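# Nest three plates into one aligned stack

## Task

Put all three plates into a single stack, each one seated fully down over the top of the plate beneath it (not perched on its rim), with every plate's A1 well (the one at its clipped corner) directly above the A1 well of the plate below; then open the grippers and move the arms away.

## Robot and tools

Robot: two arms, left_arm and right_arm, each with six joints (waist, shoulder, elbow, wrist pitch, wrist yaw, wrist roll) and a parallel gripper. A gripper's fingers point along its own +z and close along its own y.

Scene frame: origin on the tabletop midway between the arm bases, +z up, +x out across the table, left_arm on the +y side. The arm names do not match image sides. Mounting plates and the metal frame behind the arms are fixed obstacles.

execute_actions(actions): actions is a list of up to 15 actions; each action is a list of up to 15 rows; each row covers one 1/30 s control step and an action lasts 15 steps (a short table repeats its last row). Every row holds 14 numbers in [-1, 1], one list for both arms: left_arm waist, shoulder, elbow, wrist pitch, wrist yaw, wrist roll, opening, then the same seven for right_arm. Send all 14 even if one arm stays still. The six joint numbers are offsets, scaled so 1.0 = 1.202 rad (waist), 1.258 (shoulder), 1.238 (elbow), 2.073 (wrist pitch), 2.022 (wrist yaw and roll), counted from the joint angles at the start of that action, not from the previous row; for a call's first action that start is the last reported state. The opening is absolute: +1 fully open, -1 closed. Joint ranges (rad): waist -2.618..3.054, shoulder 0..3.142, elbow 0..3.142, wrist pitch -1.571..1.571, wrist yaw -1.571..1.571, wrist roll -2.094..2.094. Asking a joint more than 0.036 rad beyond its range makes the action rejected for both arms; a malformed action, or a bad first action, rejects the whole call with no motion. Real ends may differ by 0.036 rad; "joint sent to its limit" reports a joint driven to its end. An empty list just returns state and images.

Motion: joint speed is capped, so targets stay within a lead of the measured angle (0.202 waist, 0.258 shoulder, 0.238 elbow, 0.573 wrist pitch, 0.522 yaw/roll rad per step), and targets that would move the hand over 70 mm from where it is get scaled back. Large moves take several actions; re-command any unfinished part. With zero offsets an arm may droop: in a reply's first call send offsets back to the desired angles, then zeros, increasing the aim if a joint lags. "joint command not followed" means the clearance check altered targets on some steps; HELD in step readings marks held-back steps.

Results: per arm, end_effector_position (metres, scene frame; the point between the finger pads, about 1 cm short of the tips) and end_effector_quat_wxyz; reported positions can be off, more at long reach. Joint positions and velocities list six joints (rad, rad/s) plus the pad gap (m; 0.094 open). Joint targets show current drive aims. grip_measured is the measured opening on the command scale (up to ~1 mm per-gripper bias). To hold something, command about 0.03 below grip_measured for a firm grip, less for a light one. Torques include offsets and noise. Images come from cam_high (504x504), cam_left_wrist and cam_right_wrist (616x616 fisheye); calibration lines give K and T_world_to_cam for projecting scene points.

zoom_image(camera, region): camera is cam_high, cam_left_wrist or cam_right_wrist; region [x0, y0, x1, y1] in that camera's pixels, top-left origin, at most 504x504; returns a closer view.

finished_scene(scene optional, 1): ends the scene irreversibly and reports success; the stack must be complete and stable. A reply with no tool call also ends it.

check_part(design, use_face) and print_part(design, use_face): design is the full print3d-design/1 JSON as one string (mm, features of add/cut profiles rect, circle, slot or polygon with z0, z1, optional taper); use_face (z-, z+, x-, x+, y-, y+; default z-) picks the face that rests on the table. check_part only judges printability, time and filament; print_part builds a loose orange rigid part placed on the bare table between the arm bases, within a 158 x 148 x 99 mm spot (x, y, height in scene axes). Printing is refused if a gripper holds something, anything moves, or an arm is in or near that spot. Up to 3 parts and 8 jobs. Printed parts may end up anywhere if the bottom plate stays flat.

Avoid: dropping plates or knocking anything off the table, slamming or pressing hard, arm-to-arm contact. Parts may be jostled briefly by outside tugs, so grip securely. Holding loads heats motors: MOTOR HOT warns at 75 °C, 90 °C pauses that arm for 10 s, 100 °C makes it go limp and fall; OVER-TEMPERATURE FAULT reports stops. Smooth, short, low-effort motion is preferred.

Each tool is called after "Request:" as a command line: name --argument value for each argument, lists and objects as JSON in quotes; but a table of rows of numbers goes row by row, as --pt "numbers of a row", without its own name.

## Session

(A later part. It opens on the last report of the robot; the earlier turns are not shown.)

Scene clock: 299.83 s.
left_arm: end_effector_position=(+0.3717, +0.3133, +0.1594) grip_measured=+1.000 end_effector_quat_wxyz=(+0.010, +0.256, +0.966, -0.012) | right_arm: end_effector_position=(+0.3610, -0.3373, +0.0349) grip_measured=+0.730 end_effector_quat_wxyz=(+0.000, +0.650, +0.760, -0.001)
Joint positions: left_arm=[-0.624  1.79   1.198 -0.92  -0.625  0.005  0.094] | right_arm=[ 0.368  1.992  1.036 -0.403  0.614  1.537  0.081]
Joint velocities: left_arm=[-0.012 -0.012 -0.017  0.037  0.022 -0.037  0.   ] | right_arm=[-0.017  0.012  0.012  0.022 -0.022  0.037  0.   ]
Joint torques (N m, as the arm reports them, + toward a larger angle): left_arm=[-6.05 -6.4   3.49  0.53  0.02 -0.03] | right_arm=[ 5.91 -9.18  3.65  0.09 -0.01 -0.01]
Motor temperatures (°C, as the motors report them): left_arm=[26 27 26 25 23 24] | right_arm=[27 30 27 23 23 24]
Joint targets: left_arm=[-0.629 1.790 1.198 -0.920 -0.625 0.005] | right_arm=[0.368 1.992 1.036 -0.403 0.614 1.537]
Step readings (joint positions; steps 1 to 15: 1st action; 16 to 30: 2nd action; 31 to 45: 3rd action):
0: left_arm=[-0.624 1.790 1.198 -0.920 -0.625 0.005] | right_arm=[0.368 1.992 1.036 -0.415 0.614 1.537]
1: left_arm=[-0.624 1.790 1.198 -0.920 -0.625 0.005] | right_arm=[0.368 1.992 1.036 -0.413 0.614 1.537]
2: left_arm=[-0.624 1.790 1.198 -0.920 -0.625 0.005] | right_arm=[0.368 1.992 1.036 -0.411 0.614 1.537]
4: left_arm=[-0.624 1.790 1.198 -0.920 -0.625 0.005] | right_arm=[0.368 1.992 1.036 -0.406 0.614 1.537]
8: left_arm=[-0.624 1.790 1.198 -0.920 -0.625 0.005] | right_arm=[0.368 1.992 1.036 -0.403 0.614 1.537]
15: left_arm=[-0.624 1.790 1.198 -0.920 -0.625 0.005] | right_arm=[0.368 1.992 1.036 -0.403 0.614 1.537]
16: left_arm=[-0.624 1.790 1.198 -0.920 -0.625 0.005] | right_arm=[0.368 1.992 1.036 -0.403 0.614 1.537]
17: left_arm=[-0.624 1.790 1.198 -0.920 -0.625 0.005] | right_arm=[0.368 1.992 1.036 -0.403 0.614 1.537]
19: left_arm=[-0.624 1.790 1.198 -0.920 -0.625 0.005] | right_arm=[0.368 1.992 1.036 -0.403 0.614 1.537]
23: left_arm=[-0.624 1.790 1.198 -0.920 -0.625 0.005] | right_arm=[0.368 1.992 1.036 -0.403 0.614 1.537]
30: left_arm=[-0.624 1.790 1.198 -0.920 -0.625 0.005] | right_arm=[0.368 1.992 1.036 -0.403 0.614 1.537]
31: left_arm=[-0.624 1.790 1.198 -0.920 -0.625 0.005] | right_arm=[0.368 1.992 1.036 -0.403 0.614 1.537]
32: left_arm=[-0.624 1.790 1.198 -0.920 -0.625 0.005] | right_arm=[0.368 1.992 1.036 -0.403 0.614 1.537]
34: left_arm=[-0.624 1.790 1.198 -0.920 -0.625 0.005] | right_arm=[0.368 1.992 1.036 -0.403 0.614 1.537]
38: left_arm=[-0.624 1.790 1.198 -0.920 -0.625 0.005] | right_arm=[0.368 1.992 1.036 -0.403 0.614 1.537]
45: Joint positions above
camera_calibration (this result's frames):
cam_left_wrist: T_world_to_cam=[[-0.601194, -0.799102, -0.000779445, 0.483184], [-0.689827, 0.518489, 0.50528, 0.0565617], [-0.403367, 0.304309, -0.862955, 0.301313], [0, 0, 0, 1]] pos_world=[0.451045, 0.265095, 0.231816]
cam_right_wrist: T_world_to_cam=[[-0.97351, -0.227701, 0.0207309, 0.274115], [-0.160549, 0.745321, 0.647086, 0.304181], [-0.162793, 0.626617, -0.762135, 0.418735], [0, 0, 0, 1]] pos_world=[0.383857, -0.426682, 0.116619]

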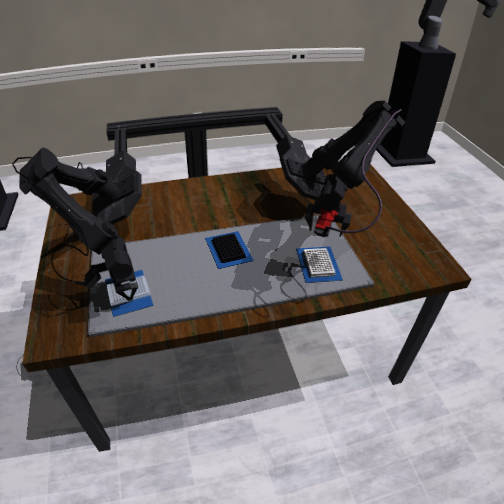

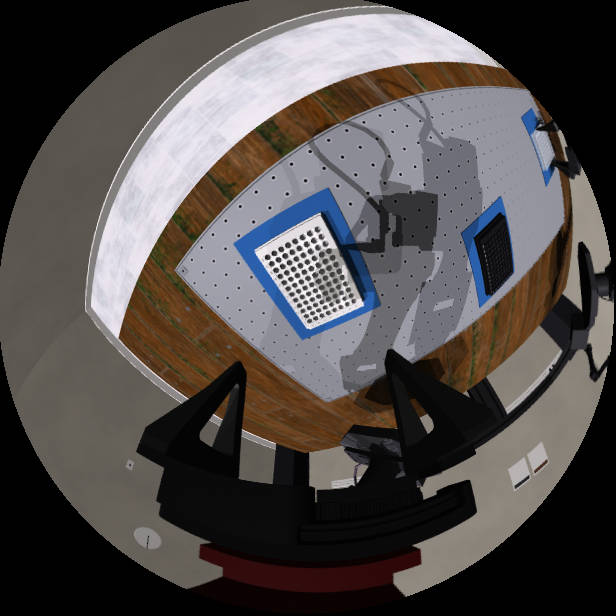

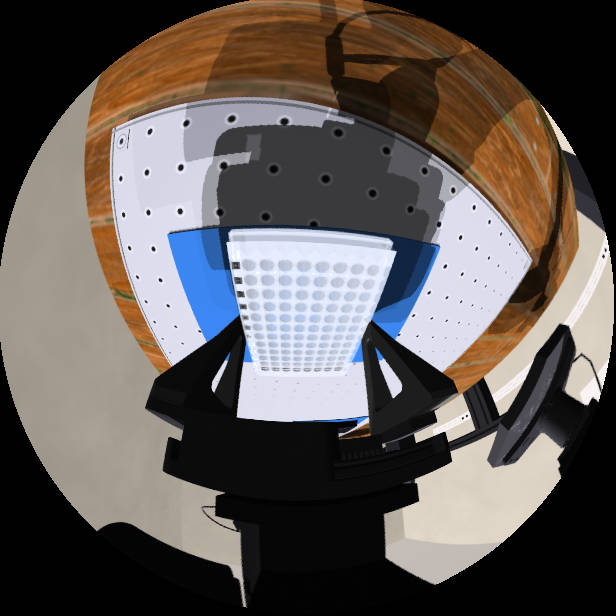

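Request:
execute_actions --actions '[[[-0.004,0,0,0,0,0,1,0.036,-0.048,0.01,-0.043,0,0,0.695]],[[-0.004,0,0,0,0,0,1,0.1,0,0.115,-0.1,0,0,0.695]],[[-0.004,0,0,0,0,0,1,0.1,0,0.115,-0.1,0,0,0.695]],[[-0.004,0,0,0,0,0,1,0.165,0.27,0.26,-0.04,-0.012,-0.1,0.695]],[[-0.004,0,0,0,0,0,1,0.165,0.27,0.26,-0.04,-0.012,-0.1,0.695]],[[-0.004,0,0,0,0,0,1,0,0,0,0,0,0,0.695]]]'

Scene clock: 313.57 s.
left_arm: end_effector_position=(+0.3717, +0.3133, +0.1594) grip_measured=+1.000 end_effector_quat_wxyz=(+0.010, +0.256, +0.966, -0.012) | right_arm: end_effector_position=(+0.3387, -0.0334, +0.1280) grip_measured=+0.730 end_effector_quat_wxyz=(+0.005, +0.144, +0.988, +0.059)
Joint positions: left_arm=[-0.624  1.79   1.198 -0.92  -0.625  0.005  0.094] | right_arm=[ 1.04   2.658  1.87  -0.927  0.542  1.165  0.081]
Joint velocities: left_arm=[-0.007  0.002 -0.007 -0.022  0.022 -0.095  0.   ] | right_arm=[ 0.022 -0.002 -0.012  0.037 -0.051  0.007  0.001]
Joint torques (N m, as the arm reports them, + toward a larger angle): left_arm=[-6.05 -6.4   3.49  0.53  0.03 -0.04] | right_arm=[  9.31 -12.81   5.22   0.25  -0.08  -0.01]
Motor temperatures (°C, as the motors report them): left_arm=[26 27 26 25 23 24] | right_arm=[28 31 28 23 23 24]
Joint targets: left_arm=[-0.629 1.790 1.198 -0.920 -0.625 0.005] | right_arm=[1.052 2.658 1.870 -0.927 0.542 1.166]
Step readings (joint positions; steps 1 to 15: 1st action; 16 to 30: 2nd action; 31 to 45: 3rd action; 46 to 60: 4th action; 61 to 75: 5th action; 76 to 90: 6th action):
0: left_arm=[-0.624 1.790 1.198 -0.920 -0.625 0.005] | right_arm=[0.368 1.992 1.036 -0.403 0.614 1.537]
1: left_arm=[-0.624 1.790 1.198 -0.920 -0.625 0.005] | right_arm=[0.370 1.987 1.036 -0.409 0.614 1.537]
2: left_arm=[-0.624 1.790 1.198 -0.920 -0.625 0.005] | right_arm=[0.375 1.979 1.036 -0.424 0.614 1.537]
4: left_arm=[-0.624 1.790 1.198 -0.920 -0.625 0.005] | right_arm=[0.387 1.956 1.036 -0.443 0.614 1.537]
8: left_arm=[-0.624 1.790 1.198 -0.920 -0.625 0.005] | right_arm=[0.398 1.938 1.036 -0.452 0.614 1.537]
15: left_arm=[-0.624 1.790 1.198 -0.920 -0.625 0.005] | right_arm=[0.398 1.938 1.036 -0.464 0.614 1.537]
16: left_arm=[-0.624 1.790 1.198 -0.920 -0.625 0.005] | right_arm=[0.406 1.940 1.052 -0.496 0.615 1.537]
17: left_arm=[-0.624 1.790 1.198 -0.920 -0.625 0.005] | right_arm=[0.423 1.944 1.079 -0.542 0.615 1.537]
19: left_arm=[-0.624 1.790 1.198 -0.920 -0.625 0.005] | right_arm=[0.473 1.945 1.128 -0.581 0.615 1.537]
23: left_arm=[-0.624 1.790 1.198 -0.920 -0.625 0.005] | right_arm=[0.521 1.945 1.162 -0.598 0.611 1.537]
30: left_arm=[-0.624 1.790 1.198 -0.920 -0.625 0.005] | right_arm=[0.518 1.945 1.162 -0.638 0.611 1.537]
31: left_arm=[-0.624 1.790 1.198 -0.920 -0.625 0.005] | right_arm=[0.526 1.947 1.179 -0.669 0.612 1.538]
32: left_arm=[-0.624 1.790 1.198 -0.920 -0.625 0.005] | right_arm=[0.543 1.952 1.206 -0.714 0.612 1.538]
34: left_arm=[-0.624 1.790 1.198 -0.920 -0.625 0.005] | right_arm=[0.591 1.952 1.254 -0.754 0.612 1.538]
38: left_arm=[-0.624 1.790 1.198 -0.920 -0.625 0.005] | right_arm=[0.641 1.949 1.287 -0.774 0.610 1.538]
45: left_arm=[-0.624 1.790 1.198 -0.920 -0.625 0.005] | right_arm=[0.638 1.949 1.287 -0.812 0.609 1.538]
46: left_arm=[-0.624 1.790 1.198 -0.920 -0.625 0.005] | right_arm=[0.647 1.969 1.311 -0.838 0.611 1.520]
47: left_arm=[-0.624 1.790 1.198 -0.920 -0.625 0.005] | right_arm=[0.664 2.013 1.362 -0.864 0.614 1.497]
49: left_arm=[-0.624 1.790 1.198 -0.920 -0.625 0.005] | right_arm=[0.720 2.127 1.475 -0.865 0.613 1.455]
53: left_arm=[-0.624 1.790 1.198 -0.920 -0.625 0.005] | right_arm=[0.829 2.285 1.581 -0.846 0.592 1.387]
60: left_arm=[-0.624 1.790 1.198 -0.920 -0.625 0.005] | right_arm=[0.839 2.301 1.581 -0.867 0.576 1.351]
61: left_arm=[-0.624 1.790 1.198 -0.920 -0.625 0.005] | right_arm=[0.843 2.320 1.605 -0.891 0.578 1.335]
62: left_arm=[-0.624 1.790 1.198 -0.920 -0.625 0.005] | right_arm=[0.853 2.358 1.655 -0.911 0.581 1.313]
64: left_arm=[-0.624 1.790 1.198 -0.920 -0.625 0.005] | right_arm=[0.895 2.455 1.759 -0.911 0.581 1.276]
68: left_arm=[-0.624 1.790 1.198 -0.920 -0.625 0.005] | right_arm=[1.005 2.618 1.870 -0.904 0.566 1.208]
75: left_arm=[-0.624 1.790 1.198 -0.920 -0.625 0.005] | right_arm=[1.052 2.658 1.870 -0.927 0.542 1.166]
76: left_arm=[-0.624 1.790 1.198 -0.920 -0.625 0.005] | right_arm=[1.047 2.658 1.870 -0.927 0.542 1.165]
77: left_arm=[-0.624 1.790 1.198 -0.920 -0.625 0.005] | right_arm=[1.043 2.658 1.870 -0.927 0.542 1.165]
79: left_arm=[-0.624 1.790 1.198 -0.920 -0.625 0.005] | right_arm=[1.040 2.658 1.870 -0.927 0.542 1.165]
83: left_arm=[-0.624 1.790 1.198 -0.920 -0.625 0.005] | right_arm=[1.040 2.658 1.870 -0.927 0.542 1.165]
90: Joint positions above
camera_calibration (this result's frames):
cam_left_wrist: T_world_to_cam=[[-0.601194, -0.799102, -0.000779445, 0.483184], [-0.689827, 0.518489, 0.50528, 0.0565617], [-0.403367, 0.304309, -0.862955, 0.301313], [0, 0, 0, 1]] pos_world=[0.451045, 0.265095, 0.231816]
cam_right_wrist: T_world_to_cam=[[-0.213204, -0.972012, -0.0986703, 0.0525424], [-0.758244, 0.100931, 0.644111, 0.195164], [-0.616125, 0.212143, -0.758542, 0.43488], [0, 0, 0, 1]] pos_world=[0.427125, -0.0608831, 0.209351]

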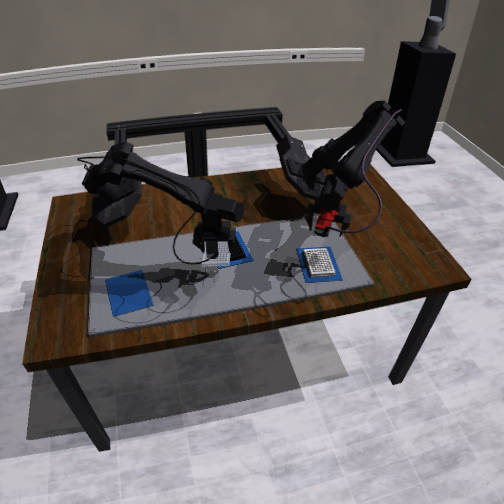

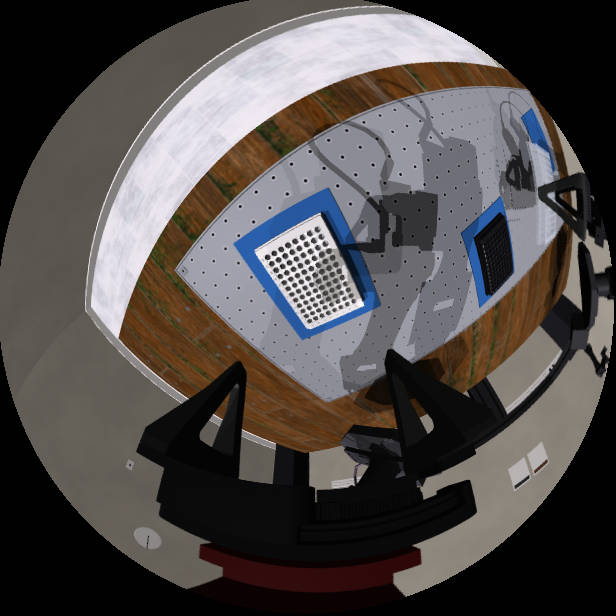

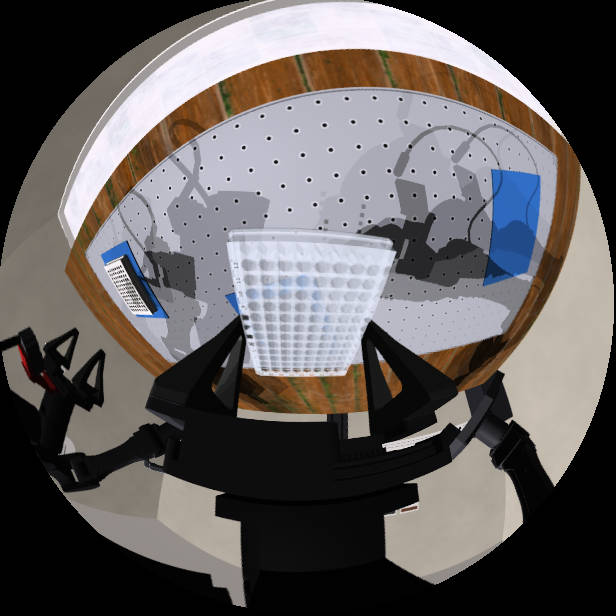

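Request:
execute_actions --actions '[[[-0.004,0,0,0,0,0,1,0.095,0.14,0.14,-0.052,0,-0.05,0.695]],[[-0.004,0,0,0,0,0,1,0.095,0.14,0.14,-0.052,0,-0.05,0.695]],[[-0.004,0,0,0,0,0,1,0.01,0,0,0,0,0,0.695]]]'

Scene clock: 331.93 s.
left_arm: end_effector_position=(+0.3717, +0.3133, +0.1594) grip_measured=+1.000 end_effector_quat_wxyz=(+0.010, +0.256, +0.966, -0.012) | right_arm: end_effector_position=(+0.2299, +0.0483, +0.0980) grip_measured=+0.730 end_effector_quat_wxyz=(+0.009, -0.102, +0.995, +0.006)
Joint positions: left_arm=[-0.624  1.79   1.198 -0.92  -0.625  0.005  0.094] | right_arm=[ 1.269  3.033  2.169 -1.091  0.525  0.982  0.081]
Joint velocities: left_arm=[-0.007 -0.017 -0.012  0.051  0.007  0.037  0.   ] | right_arm=[-0.012 -0.012  0.002  0.037 -0.022 -0.007 -0.001]
Joint torques (N m, as the arm reports them, + toward a larger angle): left_arm=[-6.03 -6.4   3.47  0.53  0.02 -0.04] | right_arm=[  8.67 -14.5    5.55   0.13   0.01   0.  ]
Motor temperatures (°C, as the motors report them): left_arm=[26 27 27 25 23 24] | right_arm=[29 33 28 23 23 24]
Joint targets: left_arm=[-0.629 1.790 1.198 -0.920 -0.625 0.005] | right_arm=[1.283 3.033 2.169 -1.091 0.525 0.982]
Step readings (joint positions; steps 1 to 15: 1st action; 16 to 30: 2nd action; 31 to 45: 3rd action):
0: left_arm=[-0.624 1.790 1.198 -0.920 -0.625 0.005] | right_arm=[1.036 2.654 1.870 -0.903 0.545 1.165]
1: left_arm=[-0.624 1.790 1.198 -0.920 -0.625 0.005] | right_arm=[1.043 2.676 1.901 -0.935 0.548 1.153]
2: left_arm=[-0.624 1.790 1.198 -0.920 -0.625 0.005] | right_arm=[1.052 2.714 1.958 -0.961 0.552 1.137]
4: left_arm=[-0.624 1.790 1.198 -0.920 -0.625 0.005] | right_arm=[1.086 2.779 2.017 -0.960 0.553 1.113]
8: left_arm=[-0.624 1.790 1.198 -0.920 -0.625 0.005] | right_arm=[1.154 2.841 2.021 -0.987 0.540 1.087]
15: left_arm=[-0.624 1.790 1.198 -0.920 -0.625 0.005] | right_arm=[1.155 2.846 2.021 -1.008 0.533 1.074]
16: left_arm=[-0.624 1.790 1.198 -0.920 -0.625 0.005] | right_arm=[1.159 2.868 2.053 -1.038 0.536 1.061]
17: left_arm=[-0.624 1.790 1.198 -0.920 -0.625 0.005] | right_arm=[1.166 2.906 2.110 -1.059 0.541 1.045]
19: left_arm=[-0.624 1.790 1.198 -0.920 -0.625 0.005] | right_arm=[1.197 2.967 2.166 -1.055 0.542 1.021]
23: left_arm=[-0.624 1.790 1.198 -0.920 -0.625 0.005] | right_arm=[1.267 3.028 2.169 -1.076 0.531 0.996]
30: left_arm=[-0.624 1.790 1.198 -0.920 -0.625 0.005] | right_arm=[1.270 3.033 2.169 -1.091 0.525 0.982]
31: left_arm=[-0.624 1.790 1.198 -0.920 -0.625 0.005] | right_arm=[1.269 3.033 2.169 -1.091 0.525 0.982]
32: left_arm=[-0.624 1.790 1.198 -0.920 -0.625 0.005] | right_arm=[1.269 3.033 2.169 -1.091 0.525 0.982]
34: left_arm=[-0.624 1.790 1.198 -0.920 -0.625 0.005] | right_arm=[1.269 3.033 2.169 -1.091 0.525 0.982]
38: left_arm=[-0.624 1.790 1.198 -0.920 -0.625 0.005] | right_arm=[1.269 3.033 2.169 -1.091 0.525 0.982]
45: Joint positions above
camera_calibration (this result's frames):
cam_left_wrist: T_world_to_cam=[[-0.601194, -0.799102, -0.000779445, 0.483184], [-0.689827, 0.518489, 0.50528, 0.0565617], [-0.403367, 0.304309, -0.862955, 0.301313], [0, 0, 0, 1]] pos_world=[0.451045, 0.265095, 0.231816]
cam_right_wrist: T_world_to_cam=[[0.275453, -0.961243, 0.0117561, -0.0177973], [-0.745348, -0.205831, 0.634106, 0.136599], [-0.60711, -0.183429, -0.773157, 0.346211], [0, 0, 0, 1]] pos_world=[0.316904, 0.0745141, 0.181267]

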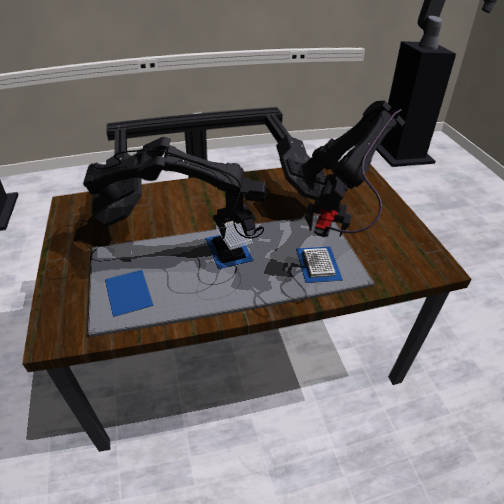

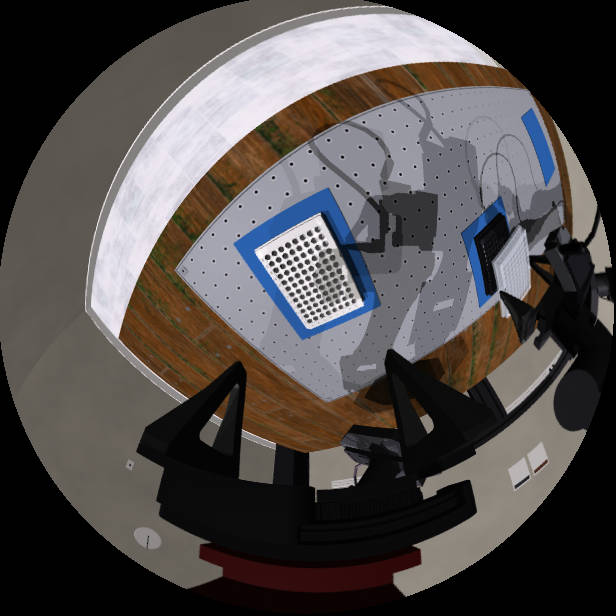

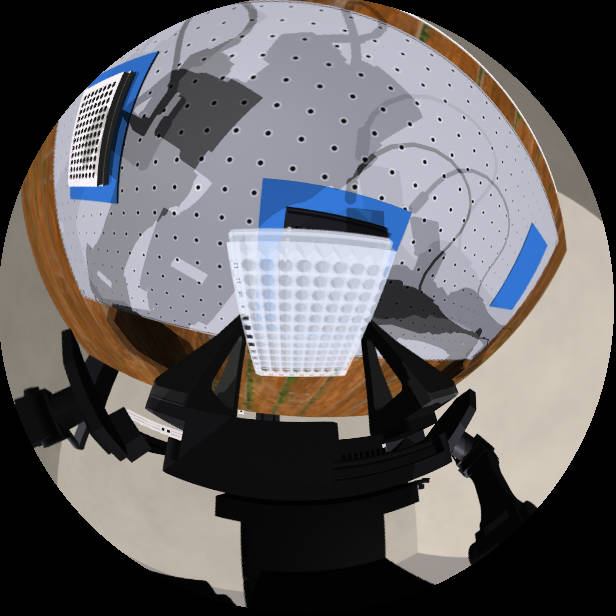

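Request:
zoom_image --camera "cam_right_wrist" --region '[220, 170, 420, 270]'

Region (220, 170, 420, 270) of cam_right_wrist's 616x616 image, scaled by 2.520, with more detail than that image has.

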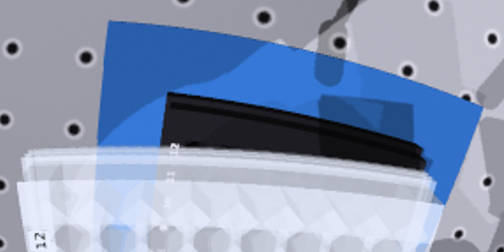

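Request:
execute_actions --actions '[[[-0.004,0,0,0,0,0,1,-0.035,-0.055,-0.17,0.087,0.008,0.029,0.695]],[[-0.004,0,0,0,0,0,1,0.01,0,0,0,0,0,0.695]]]'

Request:
zoom_image --camera "cam_right_wrist" --region '[210, 170, 410, 270]'

Scene clock: 361.47 s.
left_arm: end_effector_position=(+0.3717, +0.3133, +0.1594) grip_measured=+1.000 end_effector_quat_wxyz=(+0.010, +0.256, +0.966, -0.012) | right_arm: end_effector_position=(+0.2318, +0.0284, +0.0694) grip_measured=+0.730 end_effector_quat_wxyz=(-0.001, -0.049, +0.999, +0.007)
Joint positions: left_arm=[-0.624  1.79   1.198 -0.92  -0.625  0.005  0.094] | right_arm=[ 1.213  2.973  1.975 -0.935  0.529  1.032  0.081]
Joint velocities: left_arm=[-0.007 -0.012  0.002  0.007  0.022  0.037  0.   ] | right_arm=[ 0.007  0.002 -0.007 -0.037 -0.051 -0.007 -0.001]
Joint torques (N m, as the arm reports them, + toward a larger angle): left_arm=[-6.03 -6.41  3.47  0.53  0.02 -0.03] | right_arm=[  8.84 -13.76   5.33   0.1   -0.04   0.  ]
Motor temperatures (°C, as the motors report them): left_arm=[26 27 27 24 23 24] | right_arm=[30 37 29 23 23 24]
Joint targets: left_arm=[-0.629 1.790 1.198 -0.920 -0.625 0.005] | right_arm=[1.225 2.973 1.975 -0.935 0.529 1.032]
Step readings (joint positions; steps 1 to 15: 1st action; 16 to 30: 2nd action):
0: left_arm=[-0.624 1.790 1.198 -0.920 -0.625 0.005] | right_arm=[1.269 3.033 2.169 -1.091 0.525 0.982]
1: left_arm=[-0.624 1.790 1.198 -0.920 -0.625 0.005] | right_arm=[1.266 3.019 2.134 -1.056 0.526 0.989]
2: left_arm=[-0.624 1.790 1.198 -0.920 -0.625 0.005] | right_arm=[1.262 2.995 2.076 -1.016 0.526 0.998]
4: left_arm=[-0.624 1.790 1.198 -0.920 -0.625 0.005] | right_arm=[1.247 2.974 2.009 -0.994 0.526 1.012]
8: left_arm=[-0.624 1.790 1.198 -0.920 -0.625 0.005] | right_arm=[1.216 2.973 1.975 -0.967 0.526 1.025]
15: left_arm=[-0.624 1.790 1.198 -0.920 -0.625 0.005] | right_arm=[1.213 2.973 1.975 -0.936 0.529 1.032]
16: left_arm=[-0.624 1.790 1.198 -0.920 -0.625 0.005] | right_arm=[1.213 2.973 1.975 -0.935 0.529 1.032]
17: left_arm=[-0.624 1.790 1.198 -0.920 -0.625 0.005] | right_arm=[1.213 2.973 1.975 -0.935 0.529 1.032]
19: left_arm=[-0.624 1.790 1.198 -0.920 -0.625 0.005] | right_arm=[1.213 2.973 1.975 -0.935 0.529 1.032]
23: left_arm=[-0.624 1.790 1.198 -0.920 -0.625 0.005] | right_arm=[1.213 2.973 1.975 -0.935 0.529 1.032]
30: Joint positions above
camera_calibration (this result's frames):
cam_left_wrist: T_world_to_cam=[[-0.601194, -0.799102, -0.000779445, 0.483184], [-0.689827, 0.518489, 0.50528, 0.0565617], [-0.403367, 0.304309, -0.862955, 0.301313], [0, 0, 0, 1]] pos_world=[0.451045, 0.265095, 0.231816]
cam_right_wrist: T_world_to_cam=[[0.171826, -0.985107, 0.00628724, -0.01204], [-0.750672, -0.126797, 0.648393, 0.150081], [-0.63794, -0.116131, -0.76128, 0.325999], [0, 0, 0, 1]] pos_world=[0.322698, 0.0450276, 0.150941]

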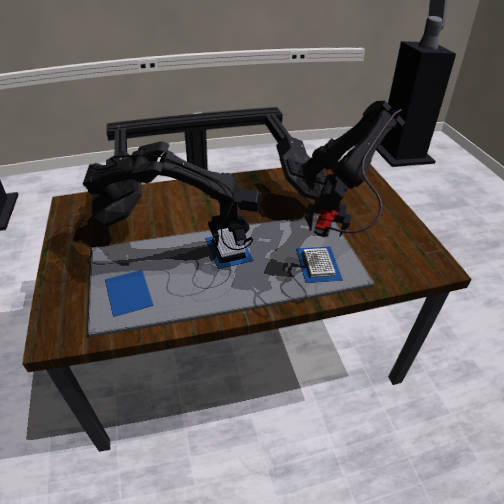

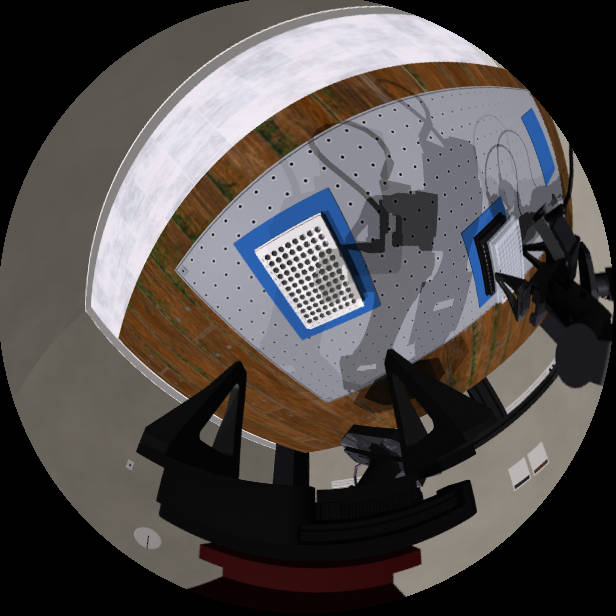

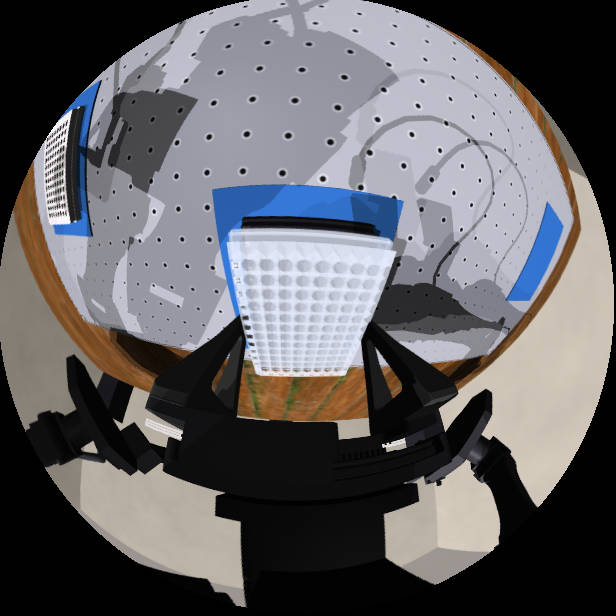

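Region (210, 170, 410, 270) of cam_right_wrist's 616x616 image, scaled by 2.520, with more detail than that image has.

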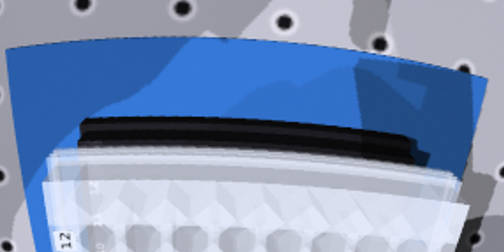

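Request:
execute_actions --actions '[[[-0.004,0,0,0,0,0,1,0.002,0.027,0.04,0,0.011,0,0.695]],[[-0.004,0,0,0,0,0,1,0.01,0,0,0,0,0,0.695]]]'

Request:
zoom_image --camera "cam_right_wrist" --region '[210, 170, 410, 270]'

Scene clock: 384.60 s.
left_arm: end_effector_position=(+0.3717, +0.3133, +0.1594) grip_measured=+1.000 end_effector_quat_wxyz=(+0.010, +0.256, +0.966, -0.012) | right_arm: end_effector_position=(+0.2299, +0.0303, +0.0632) grip_measured=+0.730 end_effector_quat_wxyz=(+0.001, -0.051, +0.999, +0.002)
Joint positions: left_arm=[-0.624  1.79   1.198 -0.92  -0.625  0.005  0.094] | right_arm=[ 1.213  2.998  1.994 -0.936  0.536  1.032  0.081]
Joint velocities: left_arm=[-0.007 -0.012 -0.012 -0.037 -0.051  0.051  0.   ] | right_arm=[-0.002  0.007  0.002 -0.007  0.007 -0.022 -0.001]
Joint torques (N m, as the arm reports them, + toward a larger angle): left_arm=[-6.03 -6.41  3.47  0.53  0.02 -0.03] | right_arm=[  8.73 -13.86   5.34   0.1   -0.01   0.  ]
Motor temperatures (°C, as the motors report them): left_arm=[27 27 27 24 23 24] | right_arm=[30 38 29 23 23 24]
Joint targets: left_arm=[-0.629 1.790 1.198 -0.920 -0.625 0.005] | right_arm=[1.225 2.998 1.994 -0.936 0.536 1.032]
Step readings (joint positions; steps 1 to 15: 1st action; 16 to 30: 2nd action):
0: left_arm=[-0.624 1.790 1.198 -0.920 -0.625 0.005] | right_arm=[1.213 2.973 1.975 -0.935 0.529 1.032]
1: left_arm=[-0.624 1.790 1.198 -0.920 -0.625 0.005] | right_arm=[1.213 2.976 1.979 -0.936 0.530 1.032]
2: left_arm=[-0.624 1.790 1.198 -0.920 -0.625 0.005] | right_arm=[1.213 2.981 1.986 -0.936 0.532 1.032]
4: left_arm=[-0.624 1.790 1.198 -0.920 -0.625 0.005] | right_arm=[1.213 2.989 1.993 -0.936 0.534 1.032]
8: left_arm=[-0.624 1.790 1.198 -0.920 -0.625 0.005] | right_arm=[1.213 2.997 1.994 -0.936 0.535 1.032]
15: left_arm=[-0.624 1.790 1.198 -0.920 -0.625 0.005] | right_arm=[1.213 2.998 1.994 -0.936 0.536 1.032]
16: left_arm=[-0.624 1.790 1.198 -0.920 -0.625 0.005] | right_arm=[1.213 2.998 1.994 -0.936 0.536 1.032]
17: left_arm=[-0.624 1.790 1.198 -0.920 -0.625 0.005] | right_arm=[1.213 2.998 1.994 -0.936 0.536 1.032]
19: left_arm=[-0.624 1.790 1.198 -0.920 -0.625 0.005] | right_arm=[1.213 2.998 1.994 -0.936 0.536 1.032]
23: left_arm=[-0.624 1.790 1.198 -0.920 -0.625 0.005] | right_arm=[1.213 2.998 1.994 -0.936 0.536 1.032]
30: Joint positions above
camera_calibration (this result's frames):
cam_left_wrist: T_world_to_cam=[[-0.601194, -0.799102, -0.000779445, 0.483184], [-0.689827, 0.518489, 0.50528, 0.0565617], [-0.403367, 0.304309, -0.862955, 0.301313], [0, 0, 0, 1]] pos_world=[0.451045, 0.265095, 0.231816]
cam_right_wrist: T_world_to_cam=[[0.175766, -0.984304, 0.0158874, -0.0114092], [-0.752322, -0.123898, 0.64704, 0.153314], [-0.634916, -0.12568, -0.76229, 0.319999], [0, 0, 0, 1]] pos_world=[0.32052, 0.0479828, 0.144913]

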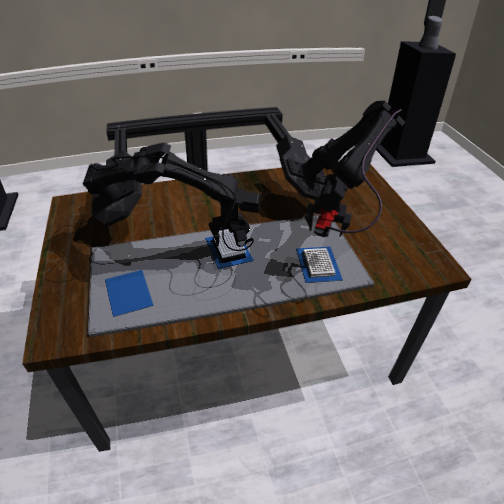

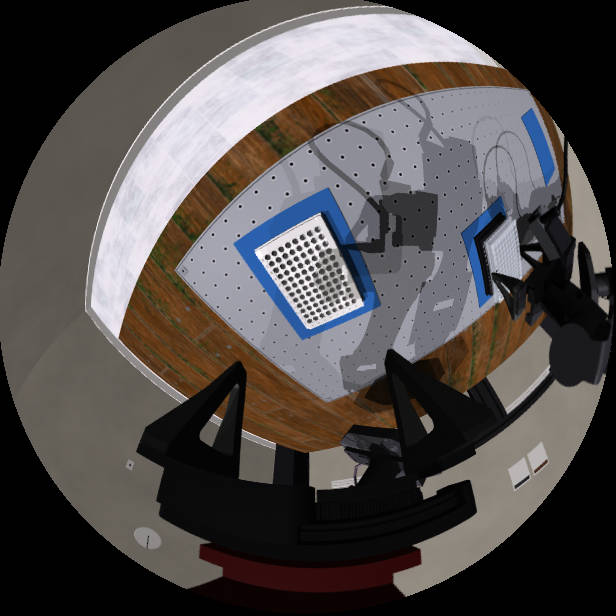

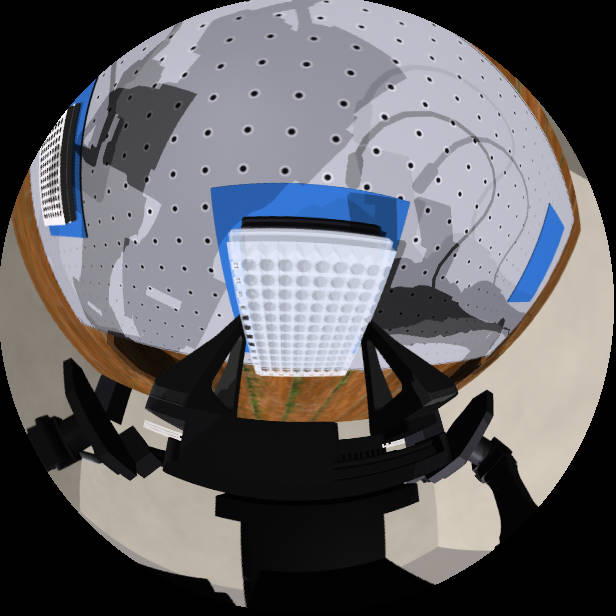

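Region (210, 170, 410, 270) of cam_right_wrist's 616x616 image, scaled by 2.520, with more detail than that image has.

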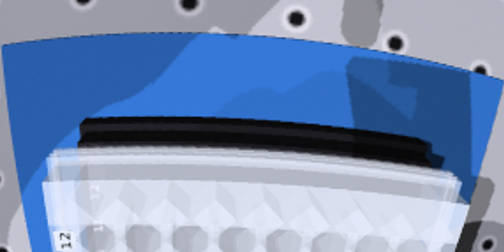

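Request:
execute_actions --actions '[[[-0.004,0,0,0,0,0,1,-0.006,0.013,0.005,0.013,0,0,0.695]],[[-0.004,0,0,0,0,0,1,0.008,0,0,0,0,0,0.695]]]'

Request:
zoom_image --camera "cam_right_wrist" --region '[210, 170, 410, 270]'

Scene clock: 393.10 s.
left_arm: end_effector_position=(+0.3717, +0.3133, +0.1594) grip_measured=+1.000 end_effector_quat_wxyz=(+0.010, +0.256, +0.966, -0.012) | right_arm: end_effector_position=(+0.2328, +0.0306, +0.0614) grip_measured=+0.730 end_effector_quat_wxyz=(+0.001, -0.046, +0.999, +0.005)
Joint positions: left_arm=[-0.624  1.79   1.198 -0.92  -0.625  0.005  0.094] | right_arm=[ 1.205  2.998  1.994 -0.927  0.536  1.032  0.081]
Joint velocities: left_arm=[-0.012  0.002  0.002 -0.022 -0.007  0.022  0.   ] | right_arm=[ 0.002  0.012  0.002  0.007 -0.037 -0.022  0.001]
Joint torques (N m, as the arm reports them, + toward a larger angle): left_arm=[-6.02 -6.41  3.48  0.53  0.03 -0.03] | right_arm=[  8.5  -13.99   5.27   0.12  -0.01   0.  ]
Motor temperatures (°C, as the motors report them): left_arm=[27 27 27 24 23 24] | right_arm=[30 38 29 23 23 24]
Joint targets: left_arm=[-0.629 1.790 1.198 -0.920 -0.625 0.005] | right_arm=[1.214 2.998 1.994 -0.927 0.536 1.032]
Step readings (joint positions; steps 1 to 15: 1st action; 16 to 30: 2nd action):
0: left_arm=[-0.624 1.790 1.198 -0.920 -0.625 0.005] | right_arm=[1.213 2.998 1.994 -0.936 0.536 1.032]
1: left_arm=[-0.624 1.790 1.198 -0.920 -0.625 0.005] | right_arm=[1.212 2.998 1.994 -0.936 0.536 1.032]
2: left_arm=[-0.624 1.790 1.198 -0.920 -0.625 0.005] | right_arm=[1.212 2.998 1.994 -0.934 0.536 1.032]
4: left_arm=[-0.624 1.790 1.198 -0.920 -0.625 0.005] | right_arm=[1.209 2.998 1.994 -0.931 0.536 1.032]
8: left_arm=[-0.624 1.790 1.198 -0.920 -0.625 0.005] | right_arm=[1.205 2.998 1.994 -0.928 0.536 1.032]
15: left_arm=[-0.624 1.790 1.198 -0.920 -0.625 0.005] | right_arm=[1.205 2.998 1.994 -0.927 0.536 1.032]
16: left_arm=[-0.624 1.790 1.198 -0.920 -0.625 0.005] | right_arm=[1.205 2.998 1.994 -0.927 0.536 1.032]
17: left_arm=[-0.624 1.790 1.198 -0.920 -0.625 0.005] | right_arm=[1.205 2.998 1.994 -0.927 0.536 1.032]
19: left_arm=[-0.624 1.790 1.198 -0.920 -0.625 0.005] | right_arm=[1.205 2.998 1.994 -0.927 0.536 1.032]
23: left_arm=[-0.624 1.790 1.198 -0.920 -0.625 0.005] | right_arm=[1.205 2.998 1.994 -0.927 0.536 1.032]
30: Joint positions above
camera_calibration (this result's frames):
cam_left_wrist: T_world_to_cam=[[-0.601194, -0.799102, -0.000779445, 0.483184], [-0.689827, 0.518489, 0.50528, 0.0565617], [-0.403367, 0.304309, -0.862955, 0.301313], [0, 0, 0, 1]] pos_world=[0.451045, 0.265095, 0.231816]
cam_right_wrist: T_world_to_cam=[[0.164651, -0.986295, 0.0106329, -0.00866117], [-0.75318, -0.11876, 0.647005, 0.156724], [-0.636875, -0.114539, -0.762411, 0.320631], [0, 0, 0, 1]] pos_world=[0.323669, 0.0467947, 0.143144]

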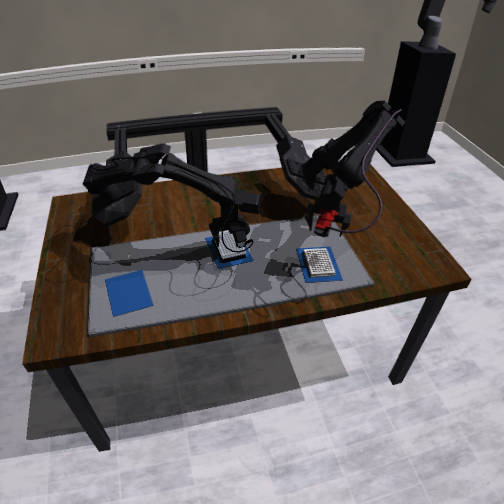

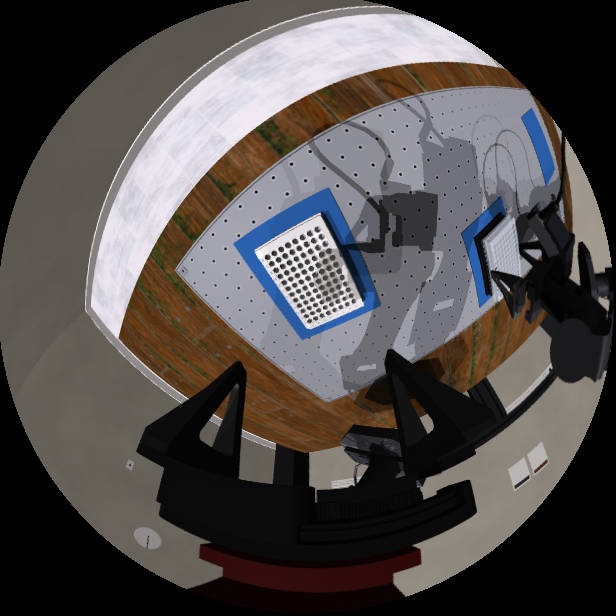

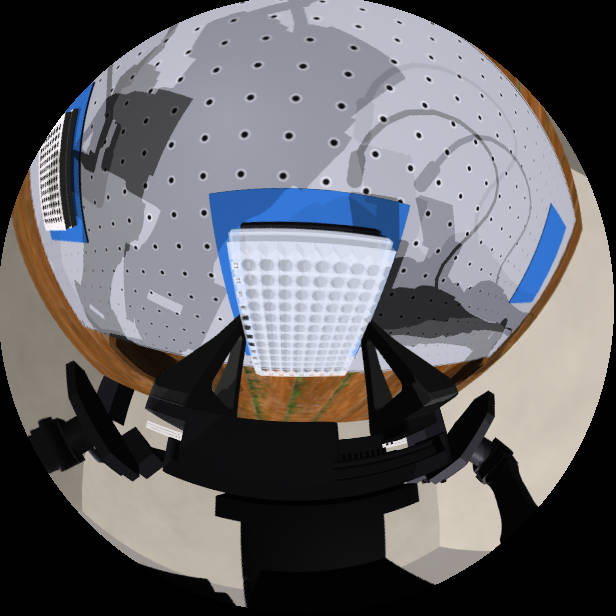

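Region (210, 170, 410, 270) of cam_right_wrist's 616x616 image, scaled by 2.520, with more detail than that image has.

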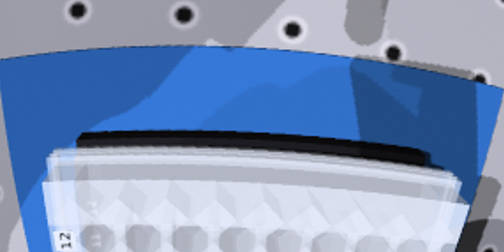

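Request:
execute_actions --actions '[[[-0.004,0,0,0,0,0,1,0.008,0.017,0.005,0,0,0,0.695]],[[-0.004,0,0,0,0,0,1,0.008,0,0,0,0,0,0.695]]]'

Request:
zoom_image --camera "cam_right_wrist" --region '[210, 170, 410, 270]'

Scene clock: 400.63 s.
left_arm: end_effector_position=(+0.3717, +0.3133, +0.1594) grip_measured=+1.000 end_effector_quat_wxyz=(+0.010, +0.256, +0.966, -0.012) | right_arm: end_effector_position=(+0.2294, +0.0297, +0.0569) grip_measured=+0.730 end_effector_quat_wxyz=(-0.002, -0.049, +0.999, +0.000)
Joint positions: left_arm=[-0.624  1.79   1.198 -0.92  -0.625  0.005  0.094] | right_arm=[ 1.205  3.009  1.994 -0.927  0.536  1.032  0.081]
Joint velocities: left_arm=[-0.017  0.007 -0.007 -0.037 -0.037  0.007  0.   ] | right_arm=[ 0.012  0.002 -0.002  0.007  0.007  0.037 -0.001]
Joint torques (N m, as the arm reports them, + toward a larger angle): left_arm=[-6.04 -6.41  3.47  0.53  0.03 -0.04] | right_arm=[  8.49 -13.97   5.21   0.09  -0.01  -0.01]
Motor temperatures (°C, as the motors report them): left_arm=[27 27 27 24 23 24] | right_arm=[30 38 29 23 23 24]
Joint targets: left_arm=[-0.629 1.790 1.198 -0.920 -0.625 0.005] | right_arm=[1.214 3.009 1.994 -0.927 0.536 1.032]
Step readings (joint positions; steps 1 to 15: 1st action; 16 to 30: 2nd action):
0: left_arm=[-0.624 1.790 1.198 -0.920 -0.625 0.005] | right_arm=[1.205 2.998 1.994 -0.927 0.536 1.032]
1: left_arm=[-0.624 1.790 1.198 -0.920 -0.625 0.005] | right_arm=[1.205 2.999 1.994 -0.927 0.536 1.032]
2: left_arm=[-0.624 1.790 1.198 -0.920 -0.625 0.005] | right_arm=[1.205 3.000 1.994 -0.927 0.536 1.032]
4: left_arm=[-0.624 1.790 1.198 -0.920 -0.625 0.005] | right_arm=[1.205 3.003 1.994 -0.927 0.536 1.032]
8: left_arm=[-0.624 1.790 1.198 -0.920 -0.625 0.005] | right_arm=[1.205 3.009 1.994 -0.927 0.536 1.032]
15: left_arm=[-0.624 1.790 1.198 -0.920 -0.625 0.005] | right_arm=[1.205 3.009 1.994 -0.927 0.536 1.032]
16: left_arm=[-0.624 1.790 1.198 -0.920 -0.625 0.005] | right_arm=[1.205 3.009 1.994 -0.927 0.536 1.032]
17: left_arm=[-0.624 1.790 1.198 -0.920 -0.625 0.005] | right_arm=[1.205 3.009 1.994 -0.927 0.536 1.032]
19: left_arm=[-0.624 1.790 1.198 -0.920 -0.625 0.005] | right_arm=[1.205 3.009 1.994 -0.927 0.536 1.032]
23: left_arm=[-0.624 1.790 1.198 -0.920 -0.625 0.005] | right_arm=[1.205 3.009 1.994 -0.927 0.536 1.032]
30: Joint positions above
camera_calibration (this result's frames):
cam_left_wrist: T_world_to_cam=[[-0.601194, -0.799102, -0.000779445, 0.483184], [-0.689827, 0.518489, 0.50528, 0.0565617], [-0.403367, 0.304309, -0.862955, 0.301313], [0, 0, 0, 1]] pos_world=[0.451045, 0.265095, 0.231816]
cam_right_wrist: T_world_to_cam=[[0.170503, -0.98518, 0.0186813, -0.0107077], [-0.74976, -0.117411, 0.65121, 0.155941], [-0.639365, -0.12504, -0.758668, 0.315563], [0, 0, 0, 1]] pos_world=[0.320504, 0.0472181, 0.138057]

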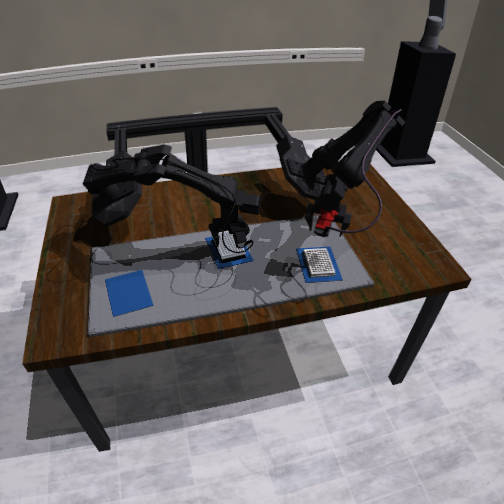

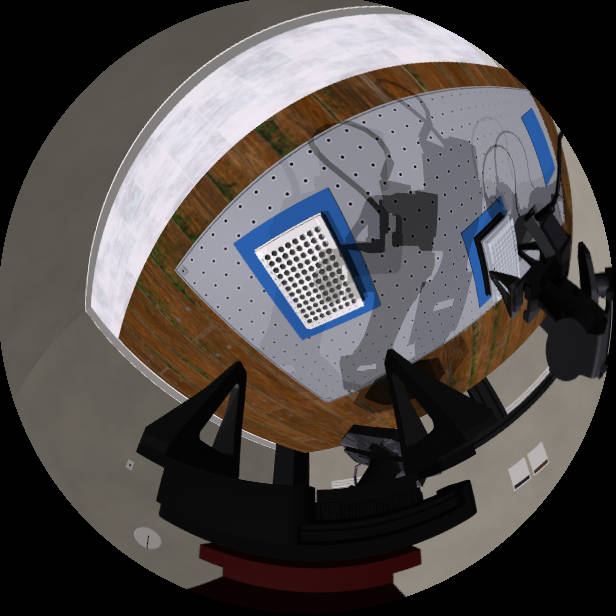

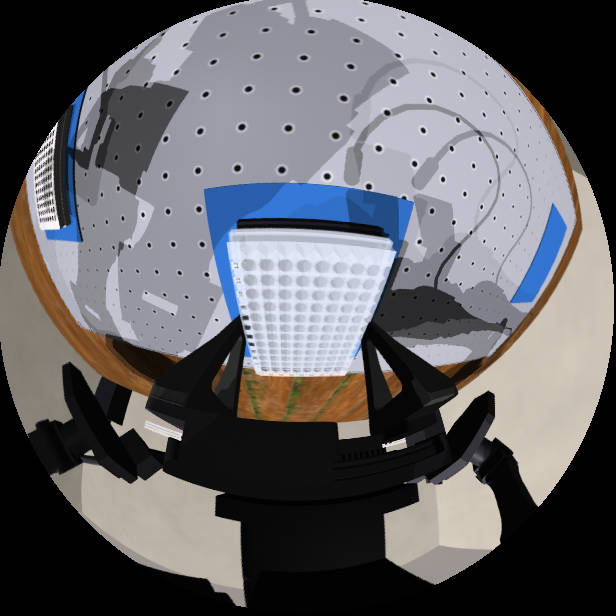

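Region (210, 170, 410, 270) of cam_right_wrist's 616x616 image, scaled by 2.520, with more detail than that image has.

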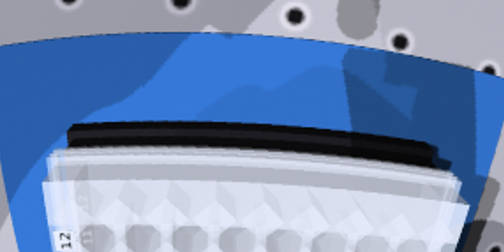

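Request:
execute_actions --actions '[[[-0.004,0,0,0,0,0,1,0.008,0,0.005,0.011,0.011,0,0.695]],[[-0.004,0,0,0,0,0,1,0.008,0,0,0,0,0,0.695]]]'

Scene clock: 416.93 s.
left_arm: end_effector_position=(+0.3717, +0.3133, +0.1594) grip_measured=+1.000 end_effector_quat_wxyz=(+0.010, +0.256, +0.966, -0.012) | right_arm: end_effector_position=(+0.2310, +0.0302, +0.0569) grip_measured=+0.730 end_effector_quat_wxyz=(+0.002, -0.047, +0.999, +0.001)
Joint positions: left_arm=[-0.624  1.79   1.198 -0.92  -0.625  0.005  0.094] | right_arm=[ 1.205  3.009  1.994 -0.922  0.542  1.032  0.081]
Joint velocities: left_arm=[-0.007 -0.007 -0.002  0.037 -0.007 -0.022  0.   ] | right_arm=[ 0.002 -0.012  0.022 -0.081  0.037  0.022 -0.   ]
Joint torques (N m, as the arm reports them, + toward a larger angle): left_arm=[-6.03 -6.4   3.48  0.54  0.02 -0.03] | right_arm=[  8.54 -14.04   5.25   0.11  -0.01   0.  ]
Motor temperatures (°C, as the motors report them): left_arm=[27 27 27 24 23 24] | right_arm=[30 39 29 23 23 24]
Joint targets: left_arm=[-0.629 1.790 1.198 -0.920 -0.625 0.005] | right_arm=[1.214 3.009 1.994 -0.922 0.542 1.032]
Step readings (joint positions; steps 1 to 15: 1st action; 16 to 30: 2nd action):
0: left_arm=[-0.624 1.790 1.198 -0.920 -0.625 0.005] | right_arm=[1.205 3.009 1.994 -0.927 0.536 1.032]
1: left_arm=[-0.624 1.790 1.198 -0.920 -0.625 0.005] | right_arm=[1.205 3.009 1.994 -0.927 0.537 1.032]
2: left_arm=[-0.624 1.790 1.198 -0.920 -0.625 0.005] | right_arm=[1.205 3.009 1.994 -0.926 0.538 1.032]
4: left_arm=[-0.624 1.790 1.198 -0.920 -0.625 0.005] | right_arm=[1.205 3.009 1.994 -0.924 0.540 1.032]
8: left_arm=[-0.624 1.790 1.198 -0.920 -0.625 0.005] | right_arm=[1.205 3.009 1.994 -0.923 0.542 1.032]
15: left_arm=[-0.624 1.790 1.198 -0.920 -0.625 0.005] | right_arm=[1.205 3.009 1.994 -0.922 0.542 1.032]
16: left_arm=[-0.624 1.790 1.198 -0.920 -0.625 0.005] | right_arm=[1.205 3.009 1.994 -0.922 0.542 1.032]
17: left_arm=[-0.624 1.790 1.198 -0.920 -0.625 0.005] | right_arm=[1.205 3.009 1.994 -0.922 0.542 1.032]
19: left_arm=[-0.624 1.790 1.198 -0.920 -0.625 0.005] | right_arm=[1.205 3.009 1.994 -0.922 0.542 1.032]
23: left_arm=[-0.624 1.790 1.198 -0.920 -0.625 0.005] | right_arm=[1.205 3.009 1.994 -0.922 0.542 1.032]
30: Joint positions above
camera_calibration (this result's frames):
cam_left_wrist: T_world_to_cam=[[-0.601194, -0.799102, -0.000779445, 0.483184], [-0.689827, 0.518489, 0.50528, 0.0565617], [-0.403367, 0.304309, -0.862955, 0.301313], [0, 0, 0, 1]] pos_world=[0.451045, 0.265095, 0.231816]
cam_right_wrist: T_world_to_cam=[[0.167836, -0.985629, 0.0191444, -0.00990357], [-0.75526, -0.116079, 0.645064, 0.158761], [-0.633572, -0.122724, -0.763888, 0.315521], [0, 0, 0, 1]] pos_world=[0.321474, 0.0473897, 0.138801]

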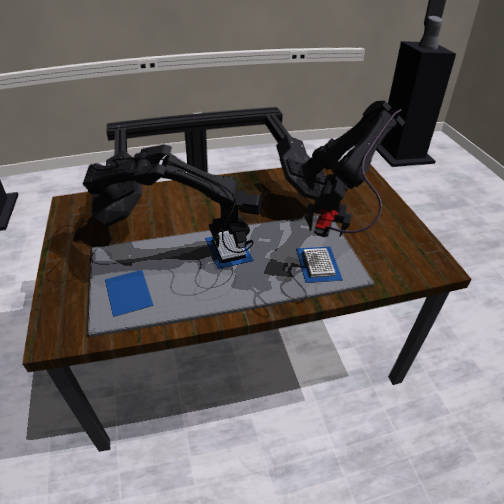

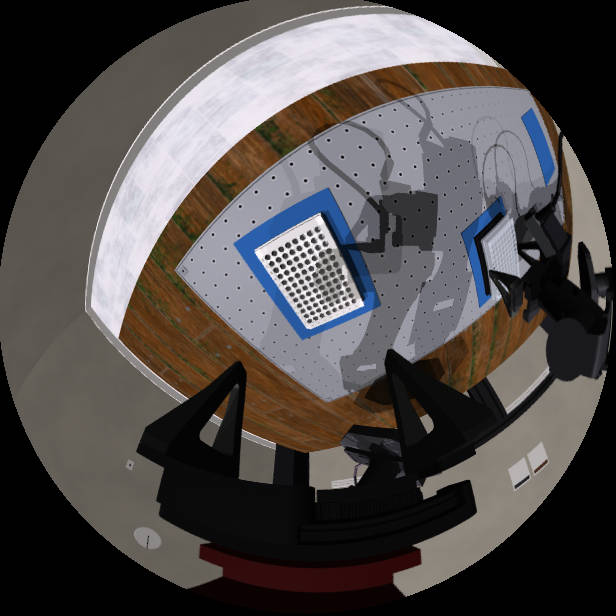

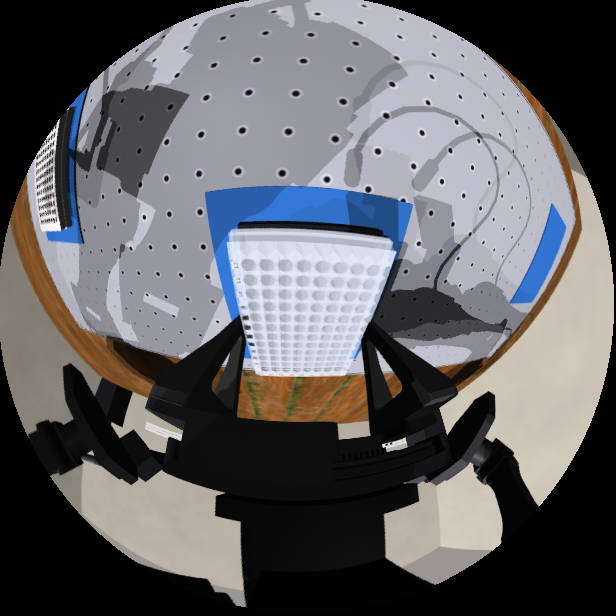

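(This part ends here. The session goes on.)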